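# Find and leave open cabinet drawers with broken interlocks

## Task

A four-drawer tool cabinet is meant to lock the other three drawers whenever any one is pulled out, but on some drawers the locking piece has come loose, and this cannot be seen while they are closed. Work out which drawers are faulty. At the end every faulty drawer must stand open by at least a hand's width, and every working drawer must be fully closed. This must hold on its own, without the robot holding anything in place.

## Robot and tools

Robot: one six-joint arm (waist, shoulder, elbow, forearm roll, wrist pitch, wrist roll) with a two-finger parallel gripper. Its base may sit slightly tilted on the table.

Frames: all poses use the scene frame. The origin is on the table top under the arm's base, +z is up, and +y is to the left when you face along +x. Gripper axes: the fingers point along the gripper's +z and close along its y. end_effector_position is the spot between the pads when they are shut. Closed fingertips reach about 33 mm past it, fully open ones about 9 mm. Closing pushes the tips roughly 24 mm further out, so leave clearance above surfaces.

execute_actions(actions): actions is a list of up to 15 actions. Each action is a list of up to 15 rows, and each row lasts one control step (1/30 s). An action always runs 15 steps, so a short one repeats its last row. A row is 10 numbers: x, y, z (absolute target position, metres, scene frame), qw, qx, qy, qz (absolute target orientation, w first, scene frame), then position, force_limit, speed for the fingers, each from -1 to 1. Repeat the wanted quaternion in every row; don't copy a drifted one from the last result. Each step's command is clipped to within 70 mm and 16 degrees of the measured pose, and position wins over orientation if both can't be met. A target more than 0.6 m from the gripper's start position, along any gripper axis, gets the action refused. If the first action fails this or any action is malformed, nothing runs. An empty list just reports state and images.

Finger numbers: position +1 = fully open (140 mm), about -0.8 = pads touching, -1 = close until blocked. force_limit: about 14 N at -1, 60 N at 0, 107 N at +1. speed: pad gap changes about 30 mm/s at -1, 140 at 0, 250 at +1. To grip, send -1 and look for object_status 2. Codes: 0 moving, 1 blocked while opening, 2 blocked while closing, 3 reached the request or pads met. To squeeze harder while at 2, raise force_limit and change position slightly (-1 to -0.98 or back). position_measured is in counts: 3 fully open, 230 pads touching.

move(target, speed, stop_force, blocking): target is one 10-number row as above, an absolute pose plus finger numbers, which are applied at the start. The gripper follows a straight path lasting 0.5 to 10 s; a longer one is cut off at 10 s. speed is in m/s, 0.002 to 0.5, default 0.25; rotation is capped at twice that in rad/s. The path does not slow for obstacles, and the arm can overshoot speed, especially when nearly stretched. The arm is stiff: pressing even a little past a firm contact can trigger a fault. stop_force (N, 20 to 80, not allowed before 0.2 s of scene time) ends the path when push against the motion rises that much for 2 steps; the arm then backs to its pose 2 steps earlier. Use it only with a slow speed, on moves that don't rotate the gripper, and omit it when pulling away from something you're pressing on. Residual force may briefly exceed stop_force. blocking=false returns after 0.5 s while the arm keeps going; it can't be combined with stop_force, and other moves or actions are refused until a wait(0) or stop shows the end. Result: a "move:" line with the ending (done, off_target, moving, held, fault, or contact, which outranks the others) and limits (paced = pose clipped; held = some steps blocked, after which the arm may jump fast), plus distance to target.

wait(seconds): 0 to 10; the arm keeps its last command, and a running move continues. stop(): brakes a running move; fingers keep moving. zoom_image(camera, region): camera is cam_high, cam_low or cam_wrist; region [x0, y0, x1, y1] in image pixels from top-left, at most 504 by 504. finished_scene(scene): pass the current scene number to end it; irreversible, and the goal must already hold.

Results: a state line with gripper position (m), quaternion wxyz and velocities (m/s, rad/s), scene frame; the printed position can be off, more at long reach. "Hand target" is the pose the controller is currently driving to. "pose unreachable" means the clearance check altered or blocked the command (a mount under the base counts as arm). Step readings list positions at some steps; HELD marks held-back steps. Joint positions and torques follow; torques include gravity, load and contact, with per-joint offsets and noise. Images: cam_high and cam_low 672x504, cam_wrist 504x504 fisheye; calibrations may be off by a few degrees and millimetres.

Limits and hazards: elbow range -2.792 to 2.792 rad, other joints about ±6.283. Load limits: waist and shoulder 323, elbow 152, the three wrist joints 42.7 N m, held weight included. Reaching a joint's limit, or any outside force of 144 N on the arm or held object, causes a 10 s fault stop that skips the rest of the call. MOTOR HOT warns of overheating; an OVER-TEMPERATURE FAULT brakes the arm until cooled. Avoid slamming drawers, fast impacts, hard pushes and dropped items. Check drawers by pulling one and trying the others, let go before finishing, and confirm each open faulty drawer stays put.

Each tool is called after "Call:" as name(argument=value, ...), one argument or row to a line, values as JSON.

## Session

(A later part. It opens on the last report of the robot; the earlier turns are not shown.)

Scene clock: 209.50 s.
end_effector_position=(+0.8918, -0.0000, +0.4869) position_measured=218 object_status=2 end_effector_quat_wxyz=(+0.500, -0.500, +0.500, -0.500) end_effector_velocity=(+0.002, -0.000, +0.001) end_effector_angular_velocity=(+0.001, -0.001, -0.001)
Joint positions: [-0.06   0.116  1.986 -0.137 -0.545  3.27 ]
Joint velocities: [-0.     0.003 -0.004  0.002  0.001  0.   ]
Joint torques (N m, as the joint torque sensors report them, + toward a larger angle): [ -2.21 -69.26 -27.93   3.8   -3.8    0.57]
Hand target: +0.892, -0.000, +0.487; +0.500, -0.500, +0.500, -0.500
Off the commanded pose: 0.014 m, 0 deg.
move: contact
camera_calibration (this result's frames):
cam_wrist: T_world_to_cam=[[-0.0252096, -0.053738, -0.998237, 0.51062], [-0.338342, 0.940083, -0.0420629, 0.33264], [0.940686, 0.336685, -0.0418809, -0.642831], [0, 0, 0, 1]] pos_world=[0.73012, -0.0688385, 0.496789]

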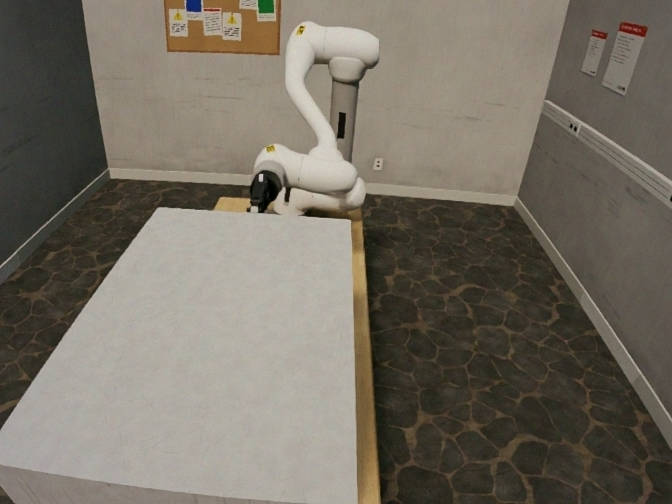

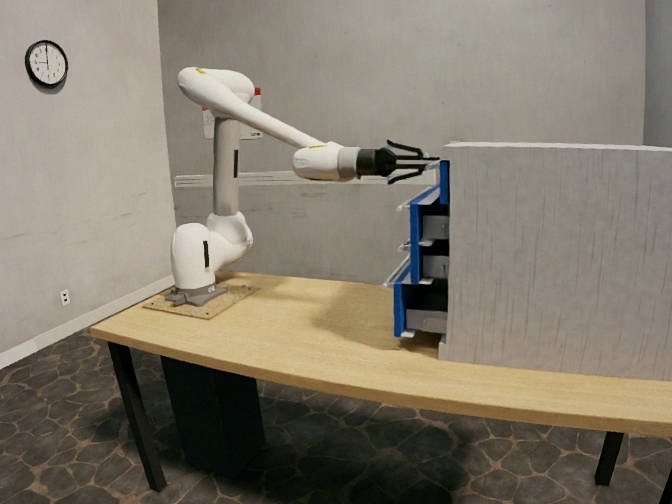

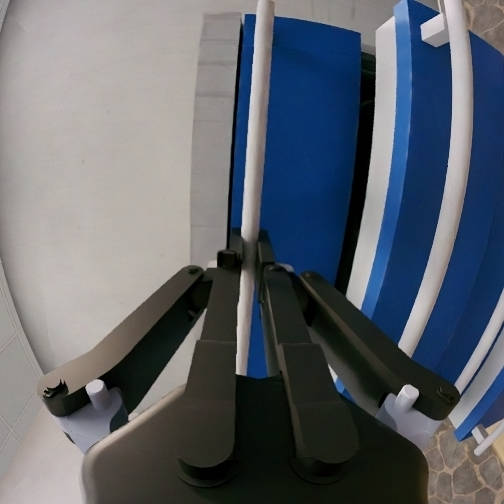

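Call:
move(
  target=[0.898, 0.0, 0.4868, 0.5, -0.5, 0.5, -0.5, -1, 0.3, -0.3],
  speed=0.01,
)

Call:
execute_actions(
  actions=[
    [[0.898, 0.0, 0.4868, 0.5, -0.5, 0.5, -0.5, -0.2, 0, 0]],
  ],
)

Call:
move(
  target=[0.785, 0.0, 0.487, 0.5, -0.5, 0.5, -0.5, -0.2, 0, 0],
  speed=0.15,
)

Call:
move(
  target=[0.785, 0.0, 0.3865, 0.5, -0.5, 0.5, -0.5, -0.2, 0, 0],
  speed=0.15,
)

Call:
move(
  target=[0.82, 0.0, 0.3865, 0.5, -0.5, 0.5, -0.5, -0.2, 0, 0],
  speed=0.04,
)

Call:
execute_actions(
  actions=[
    [[0.82, 0.0, 0.3865, 0.5, -0.5, 0.5, -0.5, -1, 0.3, -0.3]],
    [[0.82, 0.0, 0.3865, 0.5, -0.5, 0.5, -0.5, -1, 0.3, -0.3]],
  ],
)

Call:
move(
  target=[0.892, 0.0, 0.3868, 0.5, -0.5, 0.5, -0.5, -1, 0.3, -0.3],
  speed=0.03,
  stop_force=40,
)

Scene clock: 219.17 s.
end_effector_position=(+0.8979, -0.0000, +0.4868) position_measured=218 object_status=2 end_effector_quat_wxyz=(+0.500, -0.500, +0.500, -0.500) end_effector_velocity=(+0.001, -0.000, -0.000) end_effector_angular_velocity=(+0.001, +0.001, -0.000)
Joint positions: [-0.059  0.125  1.975 -0.136 -0.543  3.269]
Joint velocities: [ 0.     0.001 -0.001  0.001  0.001  0.   ]
Joint torques (N m, as the joint torque sensors report them, + toward a larger angle): [ -0.79 -51.1  -37.4    3.84  -3.01   0.33]
Hand target: +0.898, -0.000, +0.487; +0.500, -0.500, +0.500, -0.500
Off the commanded pose: 0.000 m, 0 deg.
move: done
camera_calibration (this result's frames):
cam_wrist: T_world_to_cam=[[-0.0253274, -0.0537284, -0.998234, 0.510841], [-0.33835, 0.940082, -0.0420138, 0.334672], [0.940679, 0.336689, -0.0419888, -0.648536], [0, 0, 0, 1]] pos_world=[0.736239, -0.0688181, 0.496769]

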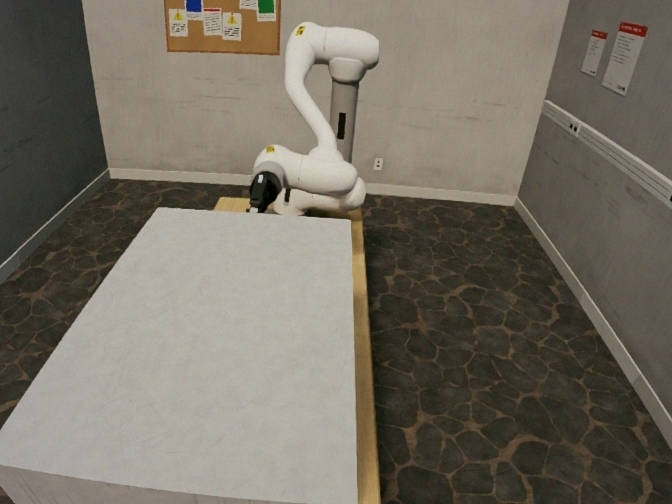

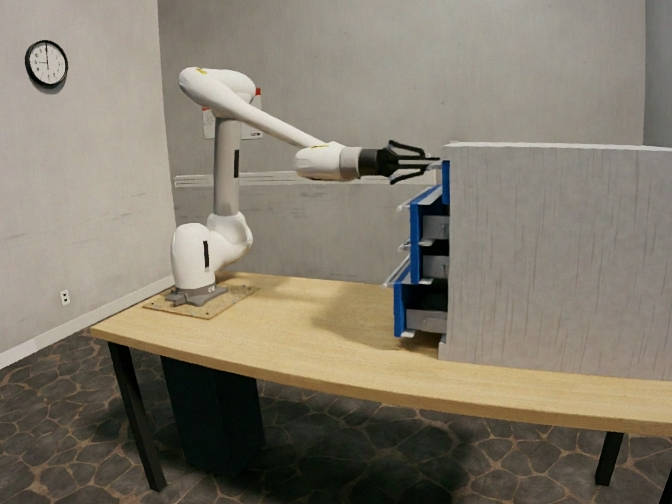

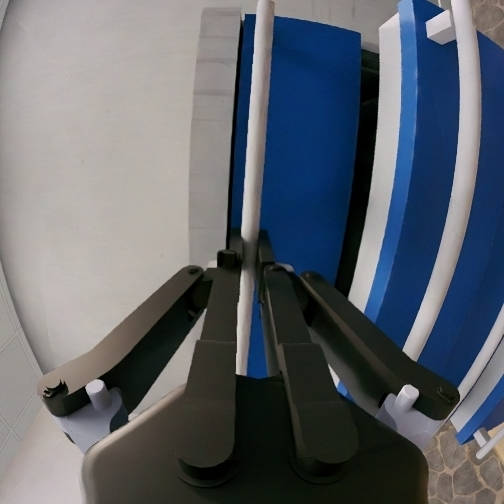

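Scene clock: 219.67 s.
end_effector_position=(+0.8980, -0.0000, +0.4868) position_measured=154 object_status=0 end_effector_quat_wxyz=(+0.500, -0.500, +0.500, -0.500) end_effector_velocity=(+0.000, -0.000, +0.000) end_effector_angular_velocity=(-0.000, +0.001, -0.000)
Joint positions: [-0.059  0.125  1.975 -0.136 -0.543  3.269]
Joint velocities: [ 0.    -0.    -0.001  0.001  0.002 -0.001]
Joint torques (N m, as the joint torque sensors report them, + toward a larger angle): [ -0.99 -54.54 -35.85   3.59  -3.13   0.36]
Hand target: +0.898, -0.000, +0.487; +0.500, -0.500, +0.500, -0.500
Off the commanded pose: 0.000 m, 0 deg.
Step readings (end_effector_position):
0: (+0.8979, -0.0000, +0.4868)
1: (+0.8980, -0.0000, +0.4868)
2: (+0.8980, -0.0000, +0.4868)
4: (+0.8980, -0.0000, +0.4868)
8: (+0.8980, -0.0000, +0.4868)
15: end_effector_position above
camera_calibration (this result's frames):
cam_wrist: T_world_to_cam=[[-0.0253634, -0.0537319, -0.998233, 0.510856], [-0.338351, 0.940082, -0.0420048, 0.334686], [0.940678, 0.336688, -0.0420239, -0.64858], [0, 0, 0, 1]] pos_world=[0.736304, -0.0688137, 0.496756]

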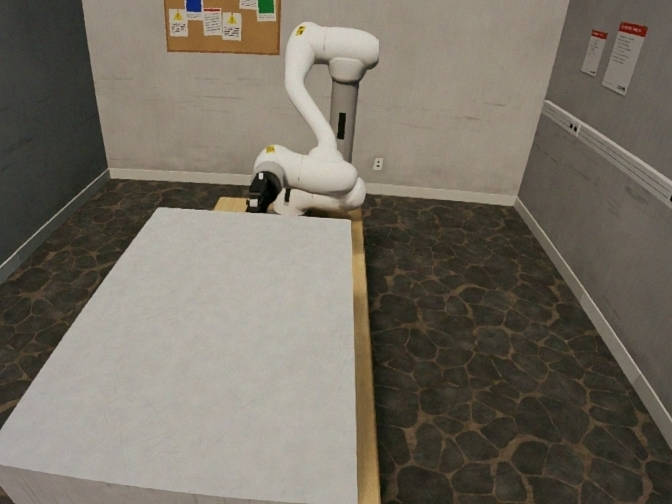

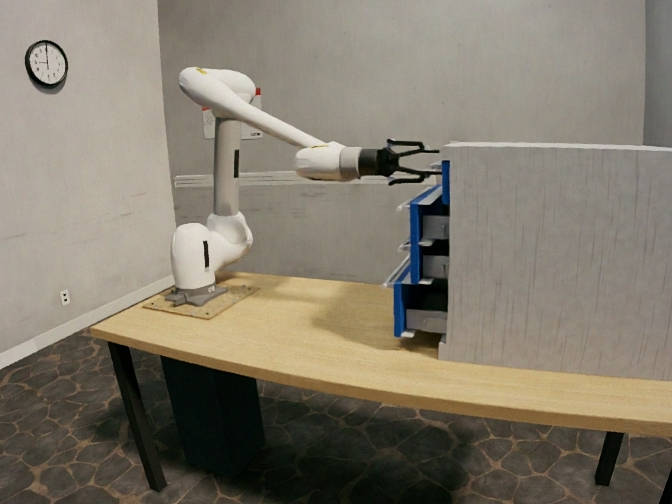

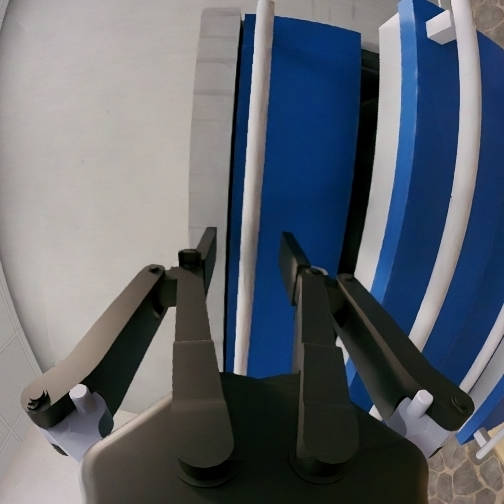

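Scene clock: 220.87 s.
end_effector_position=(+0.7851, +0.0000, +0.4868) position_measured=154 object_status=3 end_effector_quat_wxyz=(+0.500, -0.500, +0.500, -0.500) end_effector_velocity=(-0.001, -0.000, -0.000) end_effector_angular_velocity=(-0.000, +0.001, -0.000)
Joint positions: [-0.077 -0.053  2.164 -0.167 -0.556  3.294]
Joint velocities: [-0.    -0.002  0.001 -0.001  0.001  0.   ]
Joint torques (N m, as the joint torque sensors report them, + toward a larger angle): [ -0.86 -33.97 -35.31   3.72  -3.01   0.02]
Hand target: +0.785, +0.000, +0.487; +0.500, -0.500, +0.500, -0.500
Off the commanded pose: 0.000 m, 0 deg.
move: done
camera_calibration (this result's frames):
cam_wrist: T_world_to_cam=[[-0.0253668, -0.0537538, -0.998232, 0.508004], [-0.338357, 0.940079, -0.0420241, 0.296453], [0.940676, 0.336693, -0.0420348, -0.542367], [0, 0, 0, 1]] pos_world=[0.623385, -0.0687715, 0.496766]

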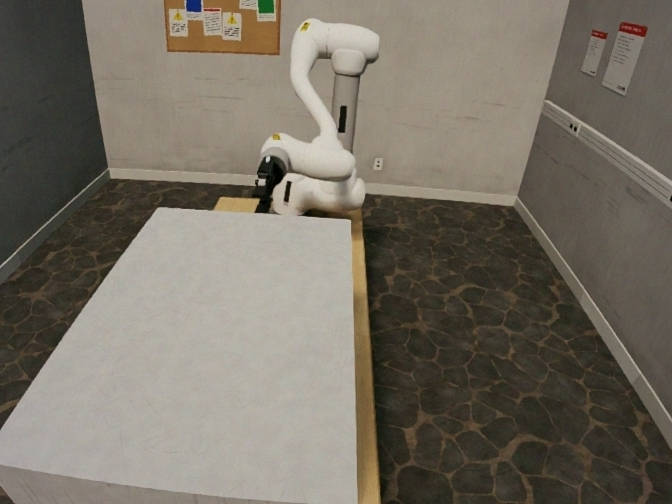

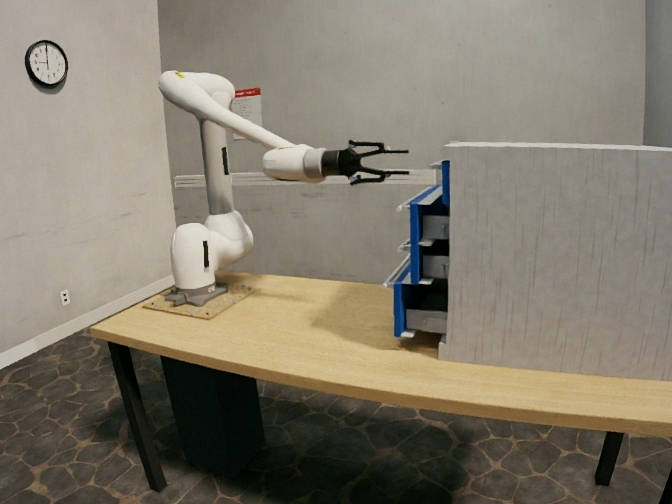

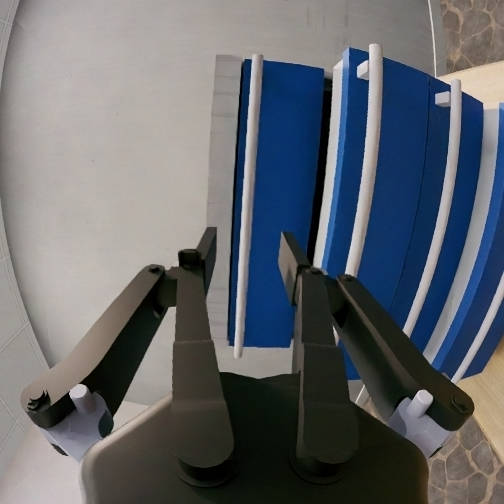

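Scene clock: 221.93 s.
end_effector_position=(+0.7851, -0.0000, +0.3866) position_measured=154 object_status=3 end_effector_quat_wxyz=(+0.500, -0.500, +0.500, -0.500) end_effector_velocity=(-0.000, -0.000, -0.002) end_effector_angular_velocity=(+0.000, +0.000, -0.001)
Joint positions: [-0.074  0.071  2.264 -0.122 -0.778  3.239]
Joint velocities: [ 0.     0.002  0.001  0.002 -0.003 -0.001]
Joint torques (N m, as the joint torque sensors report them, + toward a larger angle): [  0.9  -40.52 -31.02   2.79  -3.08   0.05]
Hand target: +0.785, -0.000, +0.386; +0.500, -0.500, +0.500, -0.500
Off the commanded pose: 0.000 m, 0 deg.
move: done
camera_calibration (this result's frames):
cam_wrist: T_world_to_cam=[[-0.0253143, -0.0537066, -0.998236, 0.407974], [-0.338362, 0.940078, -0.0419971, 0.292309], [0.940675, 0.336702, -0.0419697, -0.546635], [0, 0, 0, 1]] pos_world=[0.62344, -0.0688292, 0.396588]

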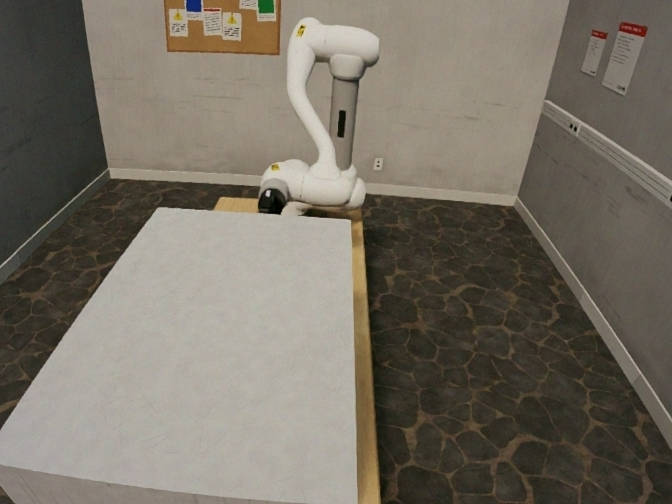

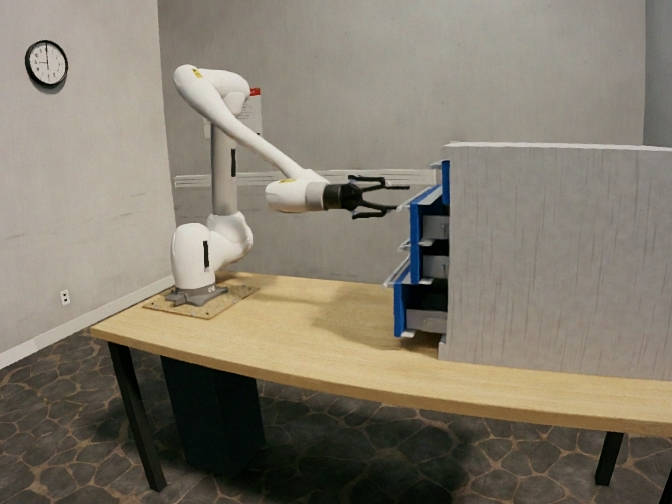

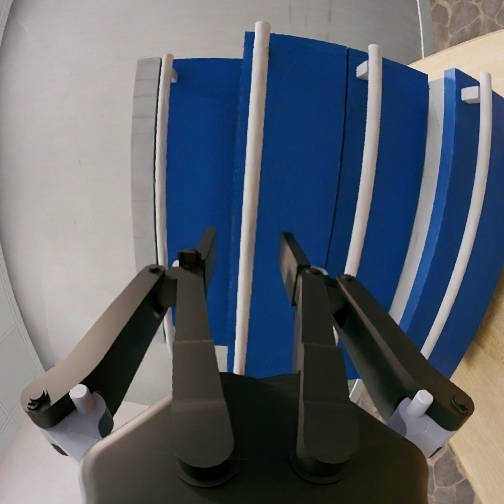

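Scene clock: 223.10 s.
end_effector_position=(+0.8199, -0.0000, +0.3866) position_measured=154 object_status=3 end_effector_quat_wxyz=(+0.500, -0.500, +0.500, -0.500) end_effector_velocity=(+0.001, -0.000, -0.000) end_effector_angular_velocity=(+0.000, +0.001, -0.000)
Joint positions: [-0.068  0.123  2.204 -0.114 -0.769  3.234]
Joint velocities: [ 0.     0.002 -0.002  0.001  0.001  0.   ]
Joint torques (N m, as the joint torque sensors report them, + toward a larger angle): [ -1.05 -49.5  -30.23   2.8   -3.22   0.38]
Hand target: +0.820, -0.000, +0.387; +0.500, -0.500, +0.500, -0.500
Off the commanded pose: 0.000 m, 0 deg.
move: done
camera_calibration (this result's frames):
cam_wrist: T_world_to_cam=[[-0.0253259, -0.053725, -0.998235, 0.408783], [-0.338357, 0.94008, -0.0420107, 0.304067], [0.940677, 0.336696, -0.0419866, -0.579343], [0, 0, 0, 1]] pos_world=[0.65821, -0.0688233, 0.396511]

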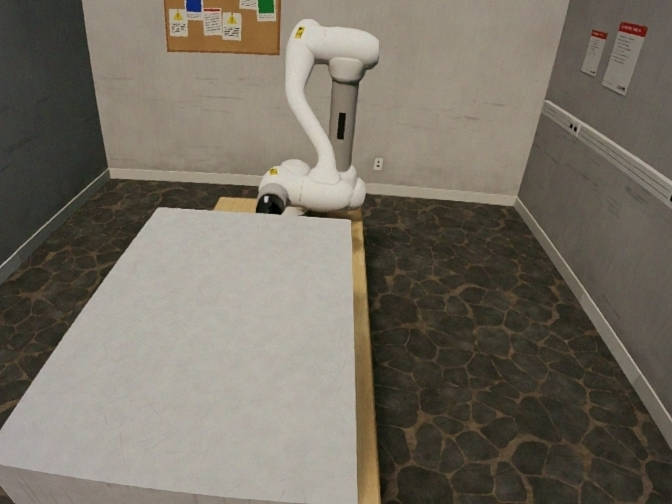

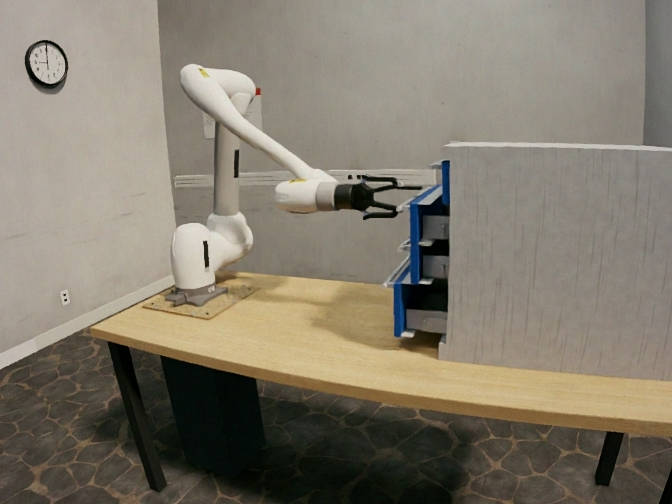

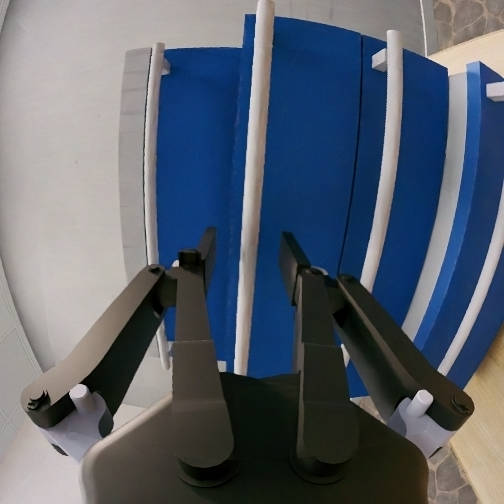

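Scene clock: 224.10 s.
end_effector_position=(+0.8200, +0.0000, +0.3865) position_measured=218 object_status=2 end_effector_quat_wxyz=(+0.500, -0.500, +0.500, -0.500) end_effector_velocity=(+0.000, +0.000, +0.000) end_effector_angular_velocity=(-0.000, -0.000, +0.000)
Joint positions: [-0.068  0.123  2.204 -0.114 -0.769  3.234]
Joint velocities: [ 0.    -0.    -0.    -0.001  0.     0.   ]
Joint torques (N m, as the joint torque sensors report them, + toward a larger angle): [ -0.63 -47.36 -32.26   3.22  -3.43   0.4 ]
Hand target: +0.820, +0.000, +0.386; +0.500, -0.500, +0.500, -0.500
Off the commanded pose: 0.000 m, 0 deg.
Step readings (end_effector_position; steps 1 to 15: 1st action; 16 to 30: 2nd action):
0: (+0.8199, -0.0000, +0.3866)
1: (+0.8199, -0.0000, +0.3866)
2: (+0.8200, -0.0000, +0.3865)
4: (+0.8200, -0.0000, +0.3865)
8: (+0.8200, -0.0000, +0.3865)
15: (+0.8200, +0.0000, +0.3865)
16: (+0.8200, +0.0000, +0.3865)
17: (+0.8200, +0.0000, +0.3865)
19: (+0.8200, +0.0000, +0.3865)
23: (+0.8200, +0.0000, +0.3865)
30: end_effector_position above
camera_calibration (this result's frames):
cam_wrist: T_world_to_cam=[[-0.0253322, -0.0537338, -0.998234, 0.408735], [-0.338354, 0.94008, -0.0420171, 0.304086], [0.940678, 0.336692, -0.0419953, -0.579432], [0, 0, 0, 1]] pos_world=[0.658301, -0.0688119, 0.396456]

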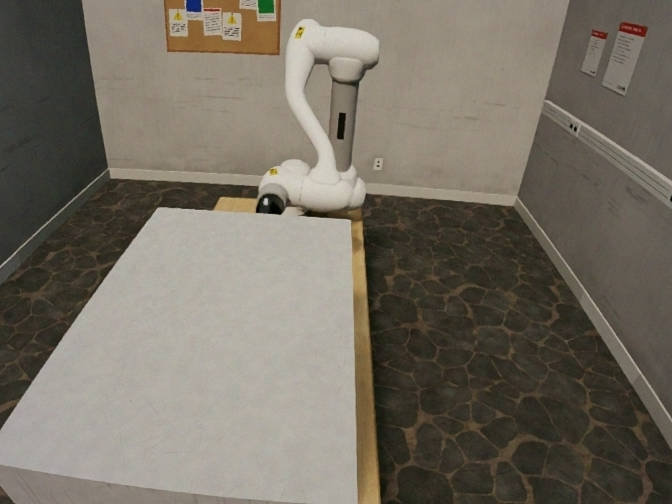

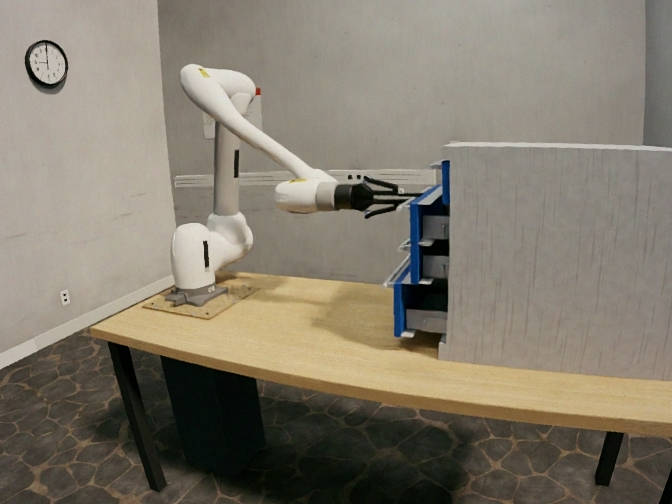

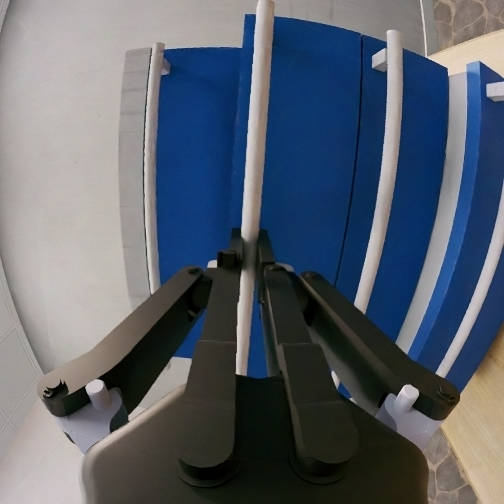

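Scene clock: 226.80 s.
end_effector_position=(+0.8919, -0.0000, +0.3869) position_measured=218 object_status=2 end_effector_quat_wxyz=(+0.500, -0.500, +0.500, -0.500) end_effector_velocity=(+0.001, +0.000, +0.001) end_effector_angular_velocity=(-0.000, -0.001, +0.000)
Joint positions: [-0.058  0.223  2.075 -0.102 -0.74   3.228]
Joint velocities: [ 0.     0.001 -0.002 -0.     0.    -0.   ]
Joint torques (N m, as the joint torque sensors report them, + toward a larger angle): [ -1.47 -63.42 -36.55   3.29  -4.41   0.21]
Hand target: +0.892, -0.000, +0.387; +0.500, -0.500, +0.500, -0.500
Off the commanded pose: 0.000 m, 0 deg.
move: done
camera_calibration (this result's frames):
cam_wrist: T_world_to_cam=[[-0.0253393, -0.0537217, -0.998234, 0.410964], [-0.338355, 0.940081, -0.0420032, 0.328455], [0.940677, 0.336693, -0.0419979, -0.647067], [0, 0, 0, 1]] pos_world=[0.730229, -0.0688339, 0.396859]

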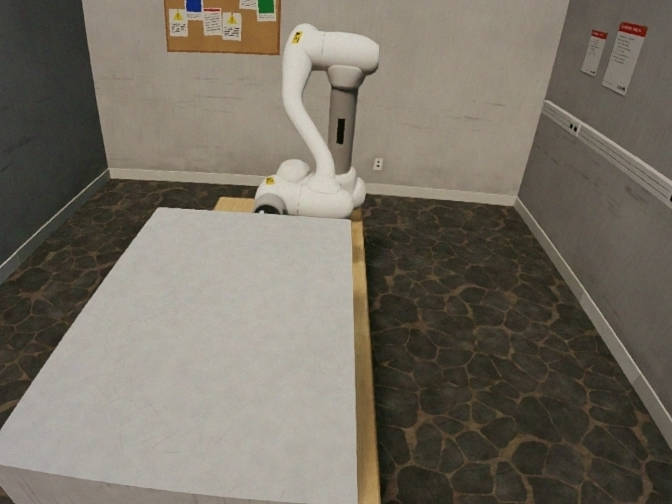

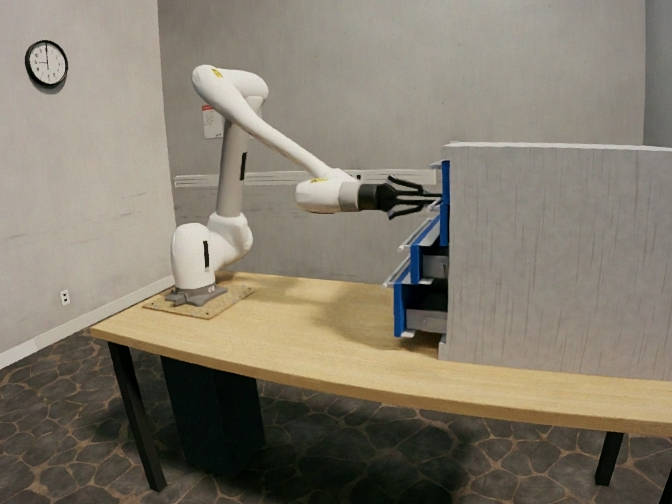

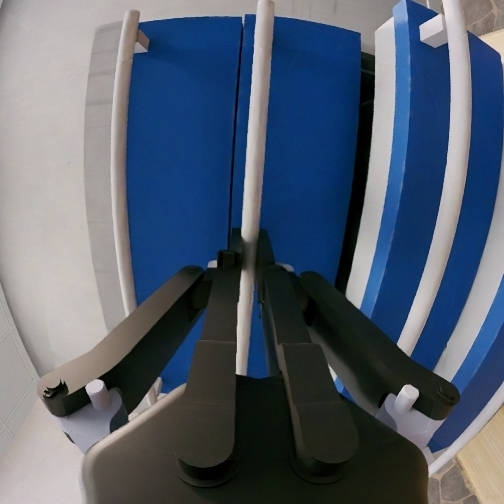

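Call:
move(
  target=[0.901, 0.0, 0.3868, 0.5, -0.5, 0.5, -0.5, -1, 0.3, -0.3],
  speed=0.005,
  stop_force=25,
)

Call:
execute_actions(
  actions=[
    [[0.898, 0.0, 0.3868, 0.5, -0.5, 0.5, -0.5, -0.2, 0, 0]],
  ],
)

Call:
move(
  target=[0.785, 0.0, 0.387, 0.5, -0.5, 0.5, -0.5, -0.2, 0, 0],
  speed=0.15,
)

Call:
move(
  target=[0.785, 0.0, 0.2862, 0.5, -0.5, 0.5, -0.5, -0.2, 0, 0],
  speed=0.15,
)

Call:
move(
  target=[0.8205, 0.0, 0.2862, 0.5, -0.5, 0.5, -0.5, -0.2, 0, 0],
  speed=0.04,
)

Scene clock: 245.07 s.
end_effector_position=(+0.8986, +0.0000, +0.3868) position_measured=218 object_status=2 end_effector_quat_wxyz=(+0.500, -0.500, +0.500, -0.500) end_effector_velocity=(-0.002, -0.000, -0.001) end_effector_angular_velocity=(+0.001, +0.000, -0.001)
Joint positions: [-0.057  0.232  2.063 -0.101 -0.737  3.227]
Joint velocities: [-0.    -0.002  0.005  0.001 -0.003  0.   ]
Joint torques (N m, as the joint torque sensors report them, + toward a larger angle): [ -0.87 -42.78 -46.42   2.8   -1.63   0.24]
Hand target: +0.898, -0.000, +0.387; +0.500, -0.500, +0.500, -0.500
Off the commanded pose: 0.002 m, 0 deg.
move: contact
camera_calibration (this result's frames):
cam_wrist: T_world_to_cam=[[-0.025384, -0.0537059, -0.998234, 0.411065], [-0.33835, 0.940084, -0.0419735, 0.330666], [0.940678, 0.336687, -0.0420345, -0.653336], [0, 0, 0, 1]] pos_world=[0.736894, -0.0688069, 0.396756]

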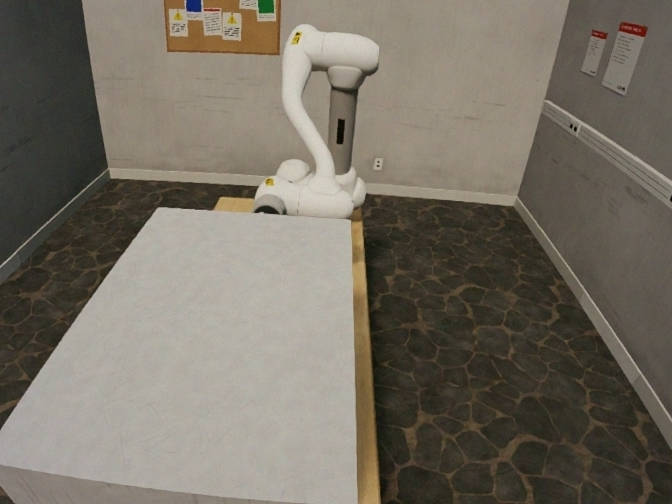

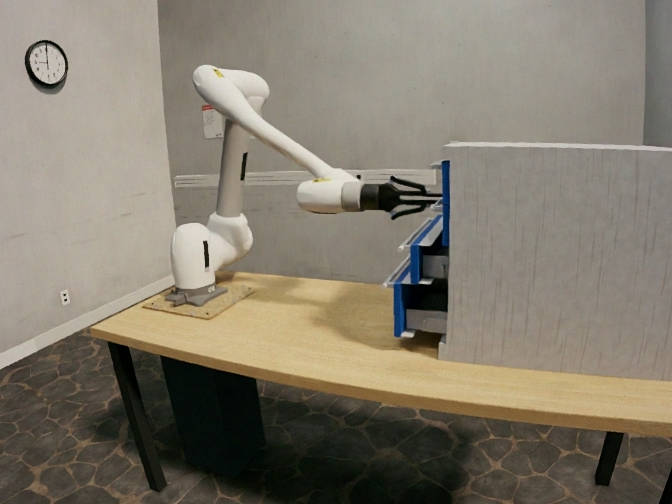

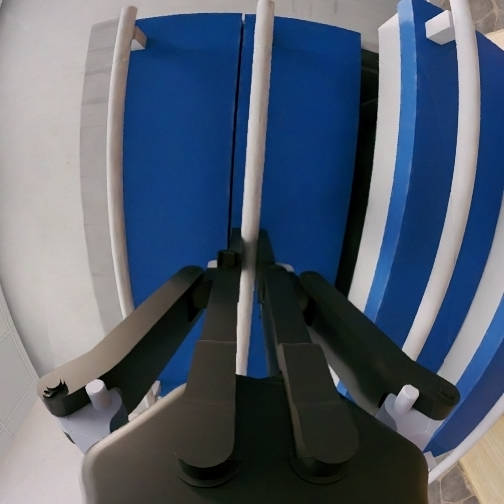

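Scene clock: 245.57 s.
end_effector_position=(+0.8980, +0.0001, +0.3868) position_measured=154 object_status=0 end_effector_quat_wxyz=(+0.500, -0.500, +0.500, -0.500) end_effector_velocity=(-0.000, -0.000, -0.000) end_effector_angular_velocity=(+0.001, +0.000, -0.001)
Joint positions: [-0.057  0.232  2.064 -0.101 -0.737  3.227]
Joint velocities: [-0.    -0.     0.     0.001  0.     0.   ]
Joint torques (N m, as the joint torque sensors report them, + toward a larger angle): [ -2.54 -59.73 -31.61   3.17  -2.73   0.24]
Hand target: +0.898, +0.000, +0.387; +0.500, -0.500, +0.500, -0.500
Off the commanded pose: 0.000 m, 0 deg.
Step readings (end_effector_position):
0: (+0.8986, +0.0000, +0.3868)
1: (+0.8985, +0.0000, +0.3868)
2: (+0.8984, +0.0000, +0.3868)
4: (+0.8983, +0.0000, +0.3867)
8: (+0.8981, +0.0000, +0.3867)
15: end_effector_position above
camera_calibration (this result's frames):
cam_wrist: T_world_to_cam=[[-0.0253542, -0.0536835, -0.998236, 0.411009], [-0.338375, 0.940075, -0.0419613, 0.330439], [0.94067, 0.336715, -0.042, -0.652809], [0, 0, 0, 1]] pos_world=[0.736311, -0.0687627, 0.396731]

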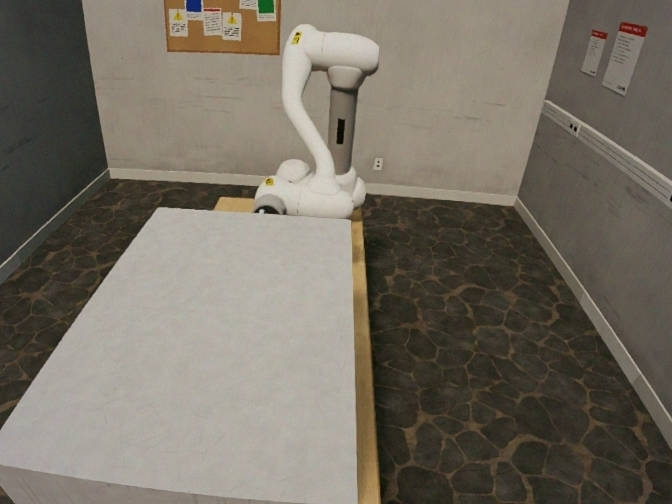

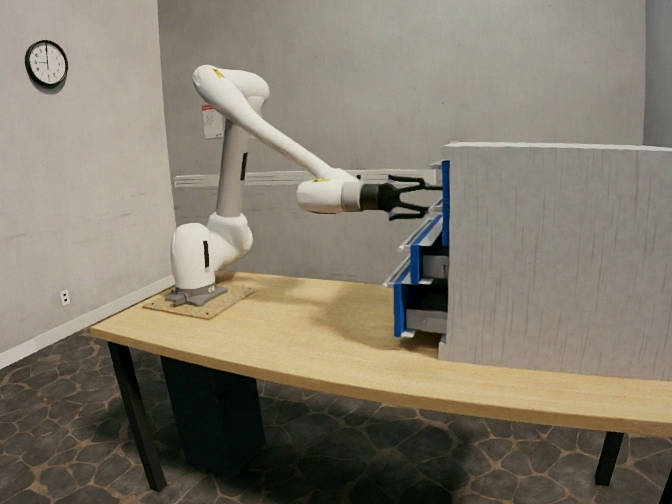

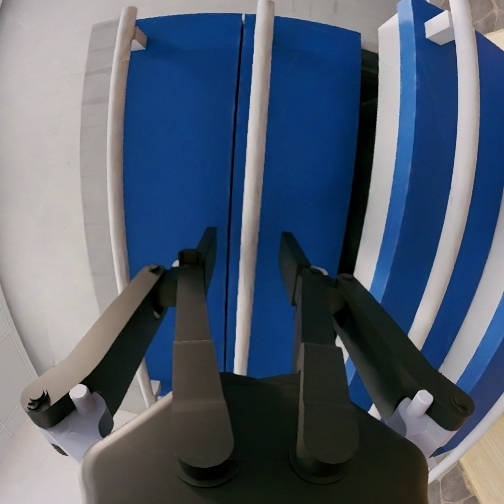

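Scene clock: 246.77 s.
end_effector_position=(+0.7851, +0.0000, +0.3868) position_measured=154 object_status=3 end_effector_quat_wxyz=(+0.500, -0.500, +0.500, -0.500) end_effector_velocity=(-0.001, -0.000, -0.000) end_effector_angular_velocity=(+0.000, +0.000, -0.000)
Joint positions: [-0.074  0.071  2.264 -0.122 -0.777  3.239]
Joint velocities: [-0.    -0.001  0.002 -0.    -0.     0.001]
Joint torques (N m, as the joint torque sensors report them, + toward a larger angle): [ -1.62 -42.04 -31.57   2.78  -3.17   0.12]
Hand target: +0.785, +0.000, +0.387; +0.500, -0.500, +0.500, -0.500
Off the commanded pose: 0.000 m, 0 deg.
move: done
camera_calibration (this result's frames):
cam_wrist: T_world_to_cam=[[-0.0253584, -0.0537497, -0.998232, 0.408179], [-0.338358, 0.940079, -0.042023, 0.292254], [0.940676, 0.336694, -0.0420255, -0.546567], [0, 0, 0, 1]] pos_world=[0.62338, -0.068776, 0.396769]

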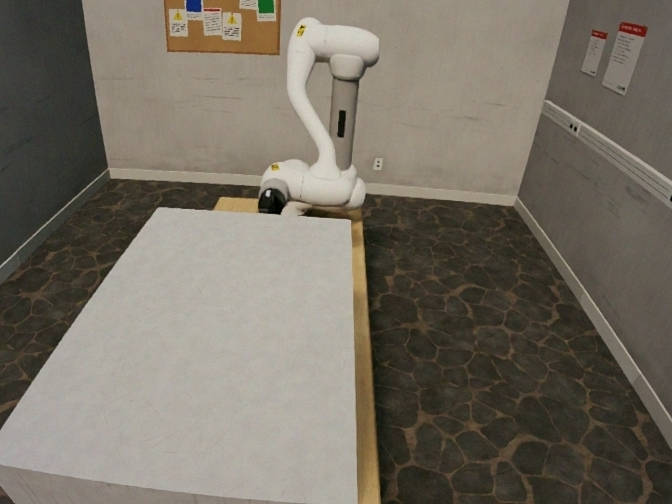

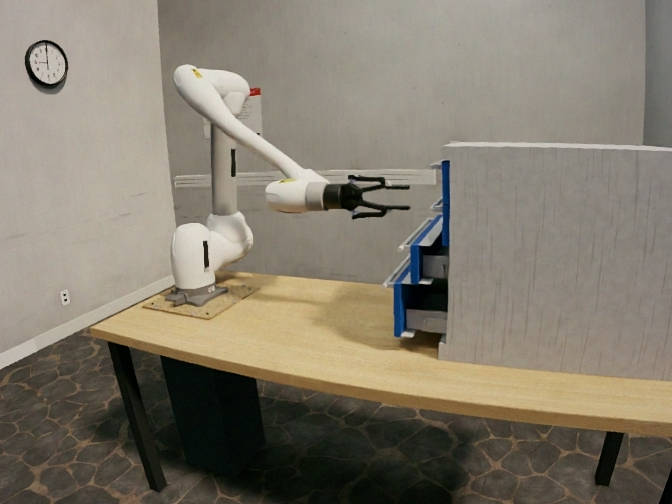

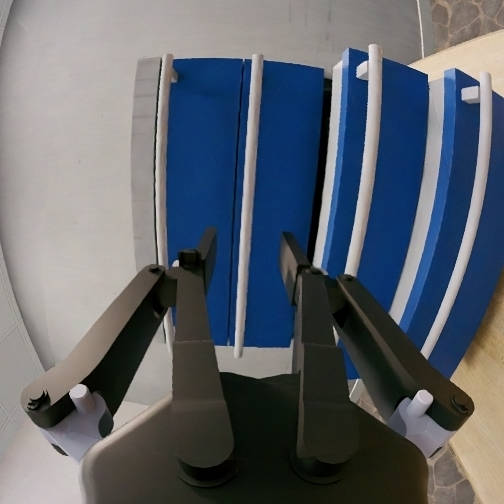

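Scene clock: 247.83 s.
end_effector_position=(+0.7851, -0.0000, +0.2863) position_measured=154 object_status=3 end_effector_quat_wxyz=(+0.500, -0.500, +0.500, -0.500) end_effector_velocity=(+0.000, +0.000, -0.003) end_effector_angular_velocity=(-0.000, +0.002, +0.001)
Joint positions: [-0.072  0.24   2.333 -0.098 -1.014  3.204]
Joint velocities: [ 0.     0.004  0.001 -0.001 -0.003 -0.   ]
Joint torques (N m, as the joint torque sensors report them, + toward a larger angle): [  2.32 -53.01 -23.45   2.22  -3.15   0.45]
Hand target: +0.785, -0.000, +0.286; +0.500, -0.500, +0.500, -0.500
Off the commanded pose: 0.000 m, 0 deg.
move: done
camera_calibration (this result's frames):
cam_wrist: T_world_to_cam=[[-0.0253188, -0.0537004, -0.998236, 0.307859], [-0.338363, 0.940078, -0.0419897, 0.28809], [0.940675, 0.336703, -0.0419719, -0.550844], [0, 0, 0, 1]] pos_world=[0.623439, -0.0688238, 0.296292]

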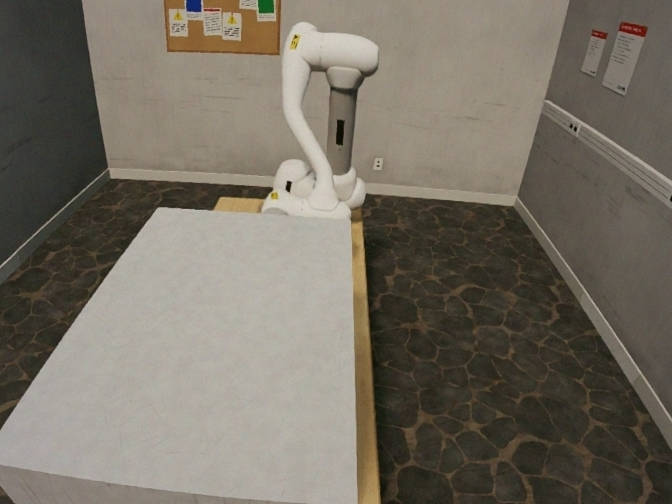

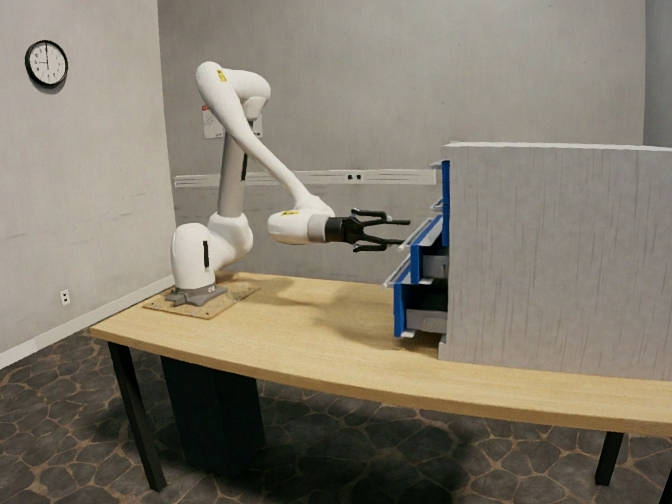

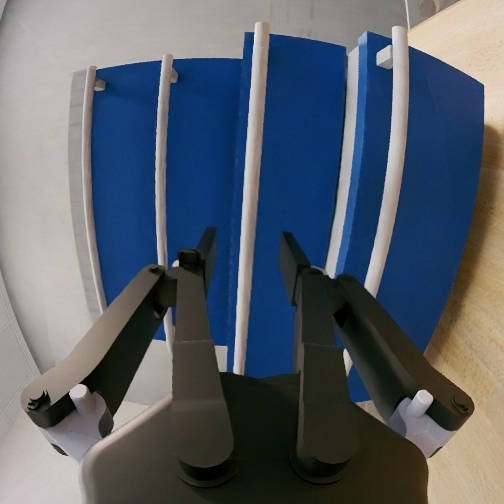

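Scene clock: 249.03 s.
end_effector_position=(+0.8204, -0.0000, +0.2863) position_measured=154 object_status=3 end_effector_quat_wxyz=(+0.500, -0.500, +0.500, -0.500) end_effector_velocity=(+0.001, +0.000, -0.000) end_effector_angular_velocity=(-0.001, -0.000, +0.001)
Joint positions: [-0.066  0.282  2.269 -0.092 -0.991  3.203]
Joint velocities: [ 0.     0.001 -0.001 -0.    -0.    -0.   ]
Joint torques (N m, as the joint torque sensors report them, + toward a larger angle): [ -0.9  -56.82 -23.79   2.19  -3.04   0.38]
Hand target: +0.820, -0.000, +0.286; +0.500, -0.500, +0.500, -0.500
Off the commanded pose: 0.000 m, 0 deg.
move: done
camera_calibration (this result's frames):
cam_wrist: T_world_to_cam=[[-0.0253282, -0.0537272, -0.998234, 0.308675], [-0.338357, 0.940079, -0.042012, 0.300023], [0.940677, 0.336696, -0.0419896, -0.584026], [0, 0, 0, 1]] pos_world=[0.658713, -0.0688221, 0.296211]

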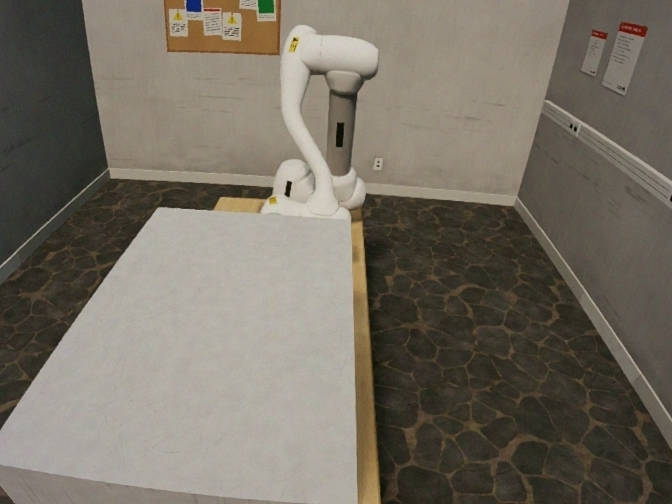

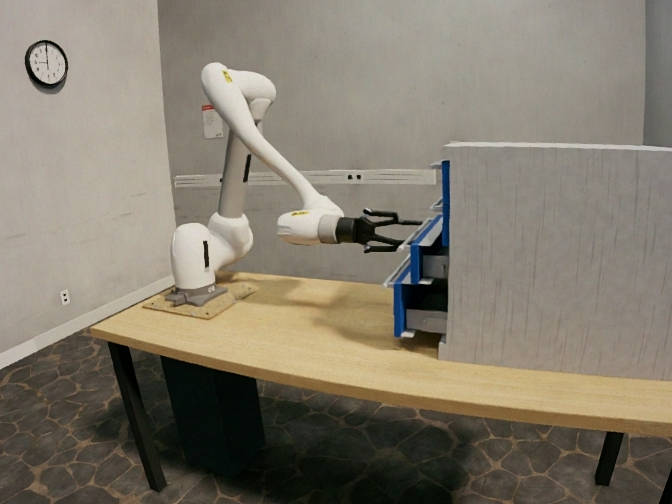

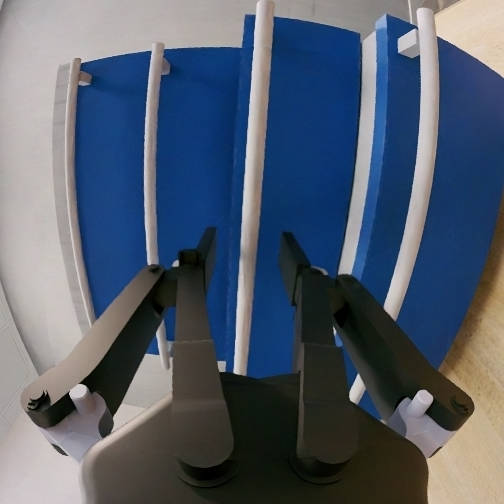

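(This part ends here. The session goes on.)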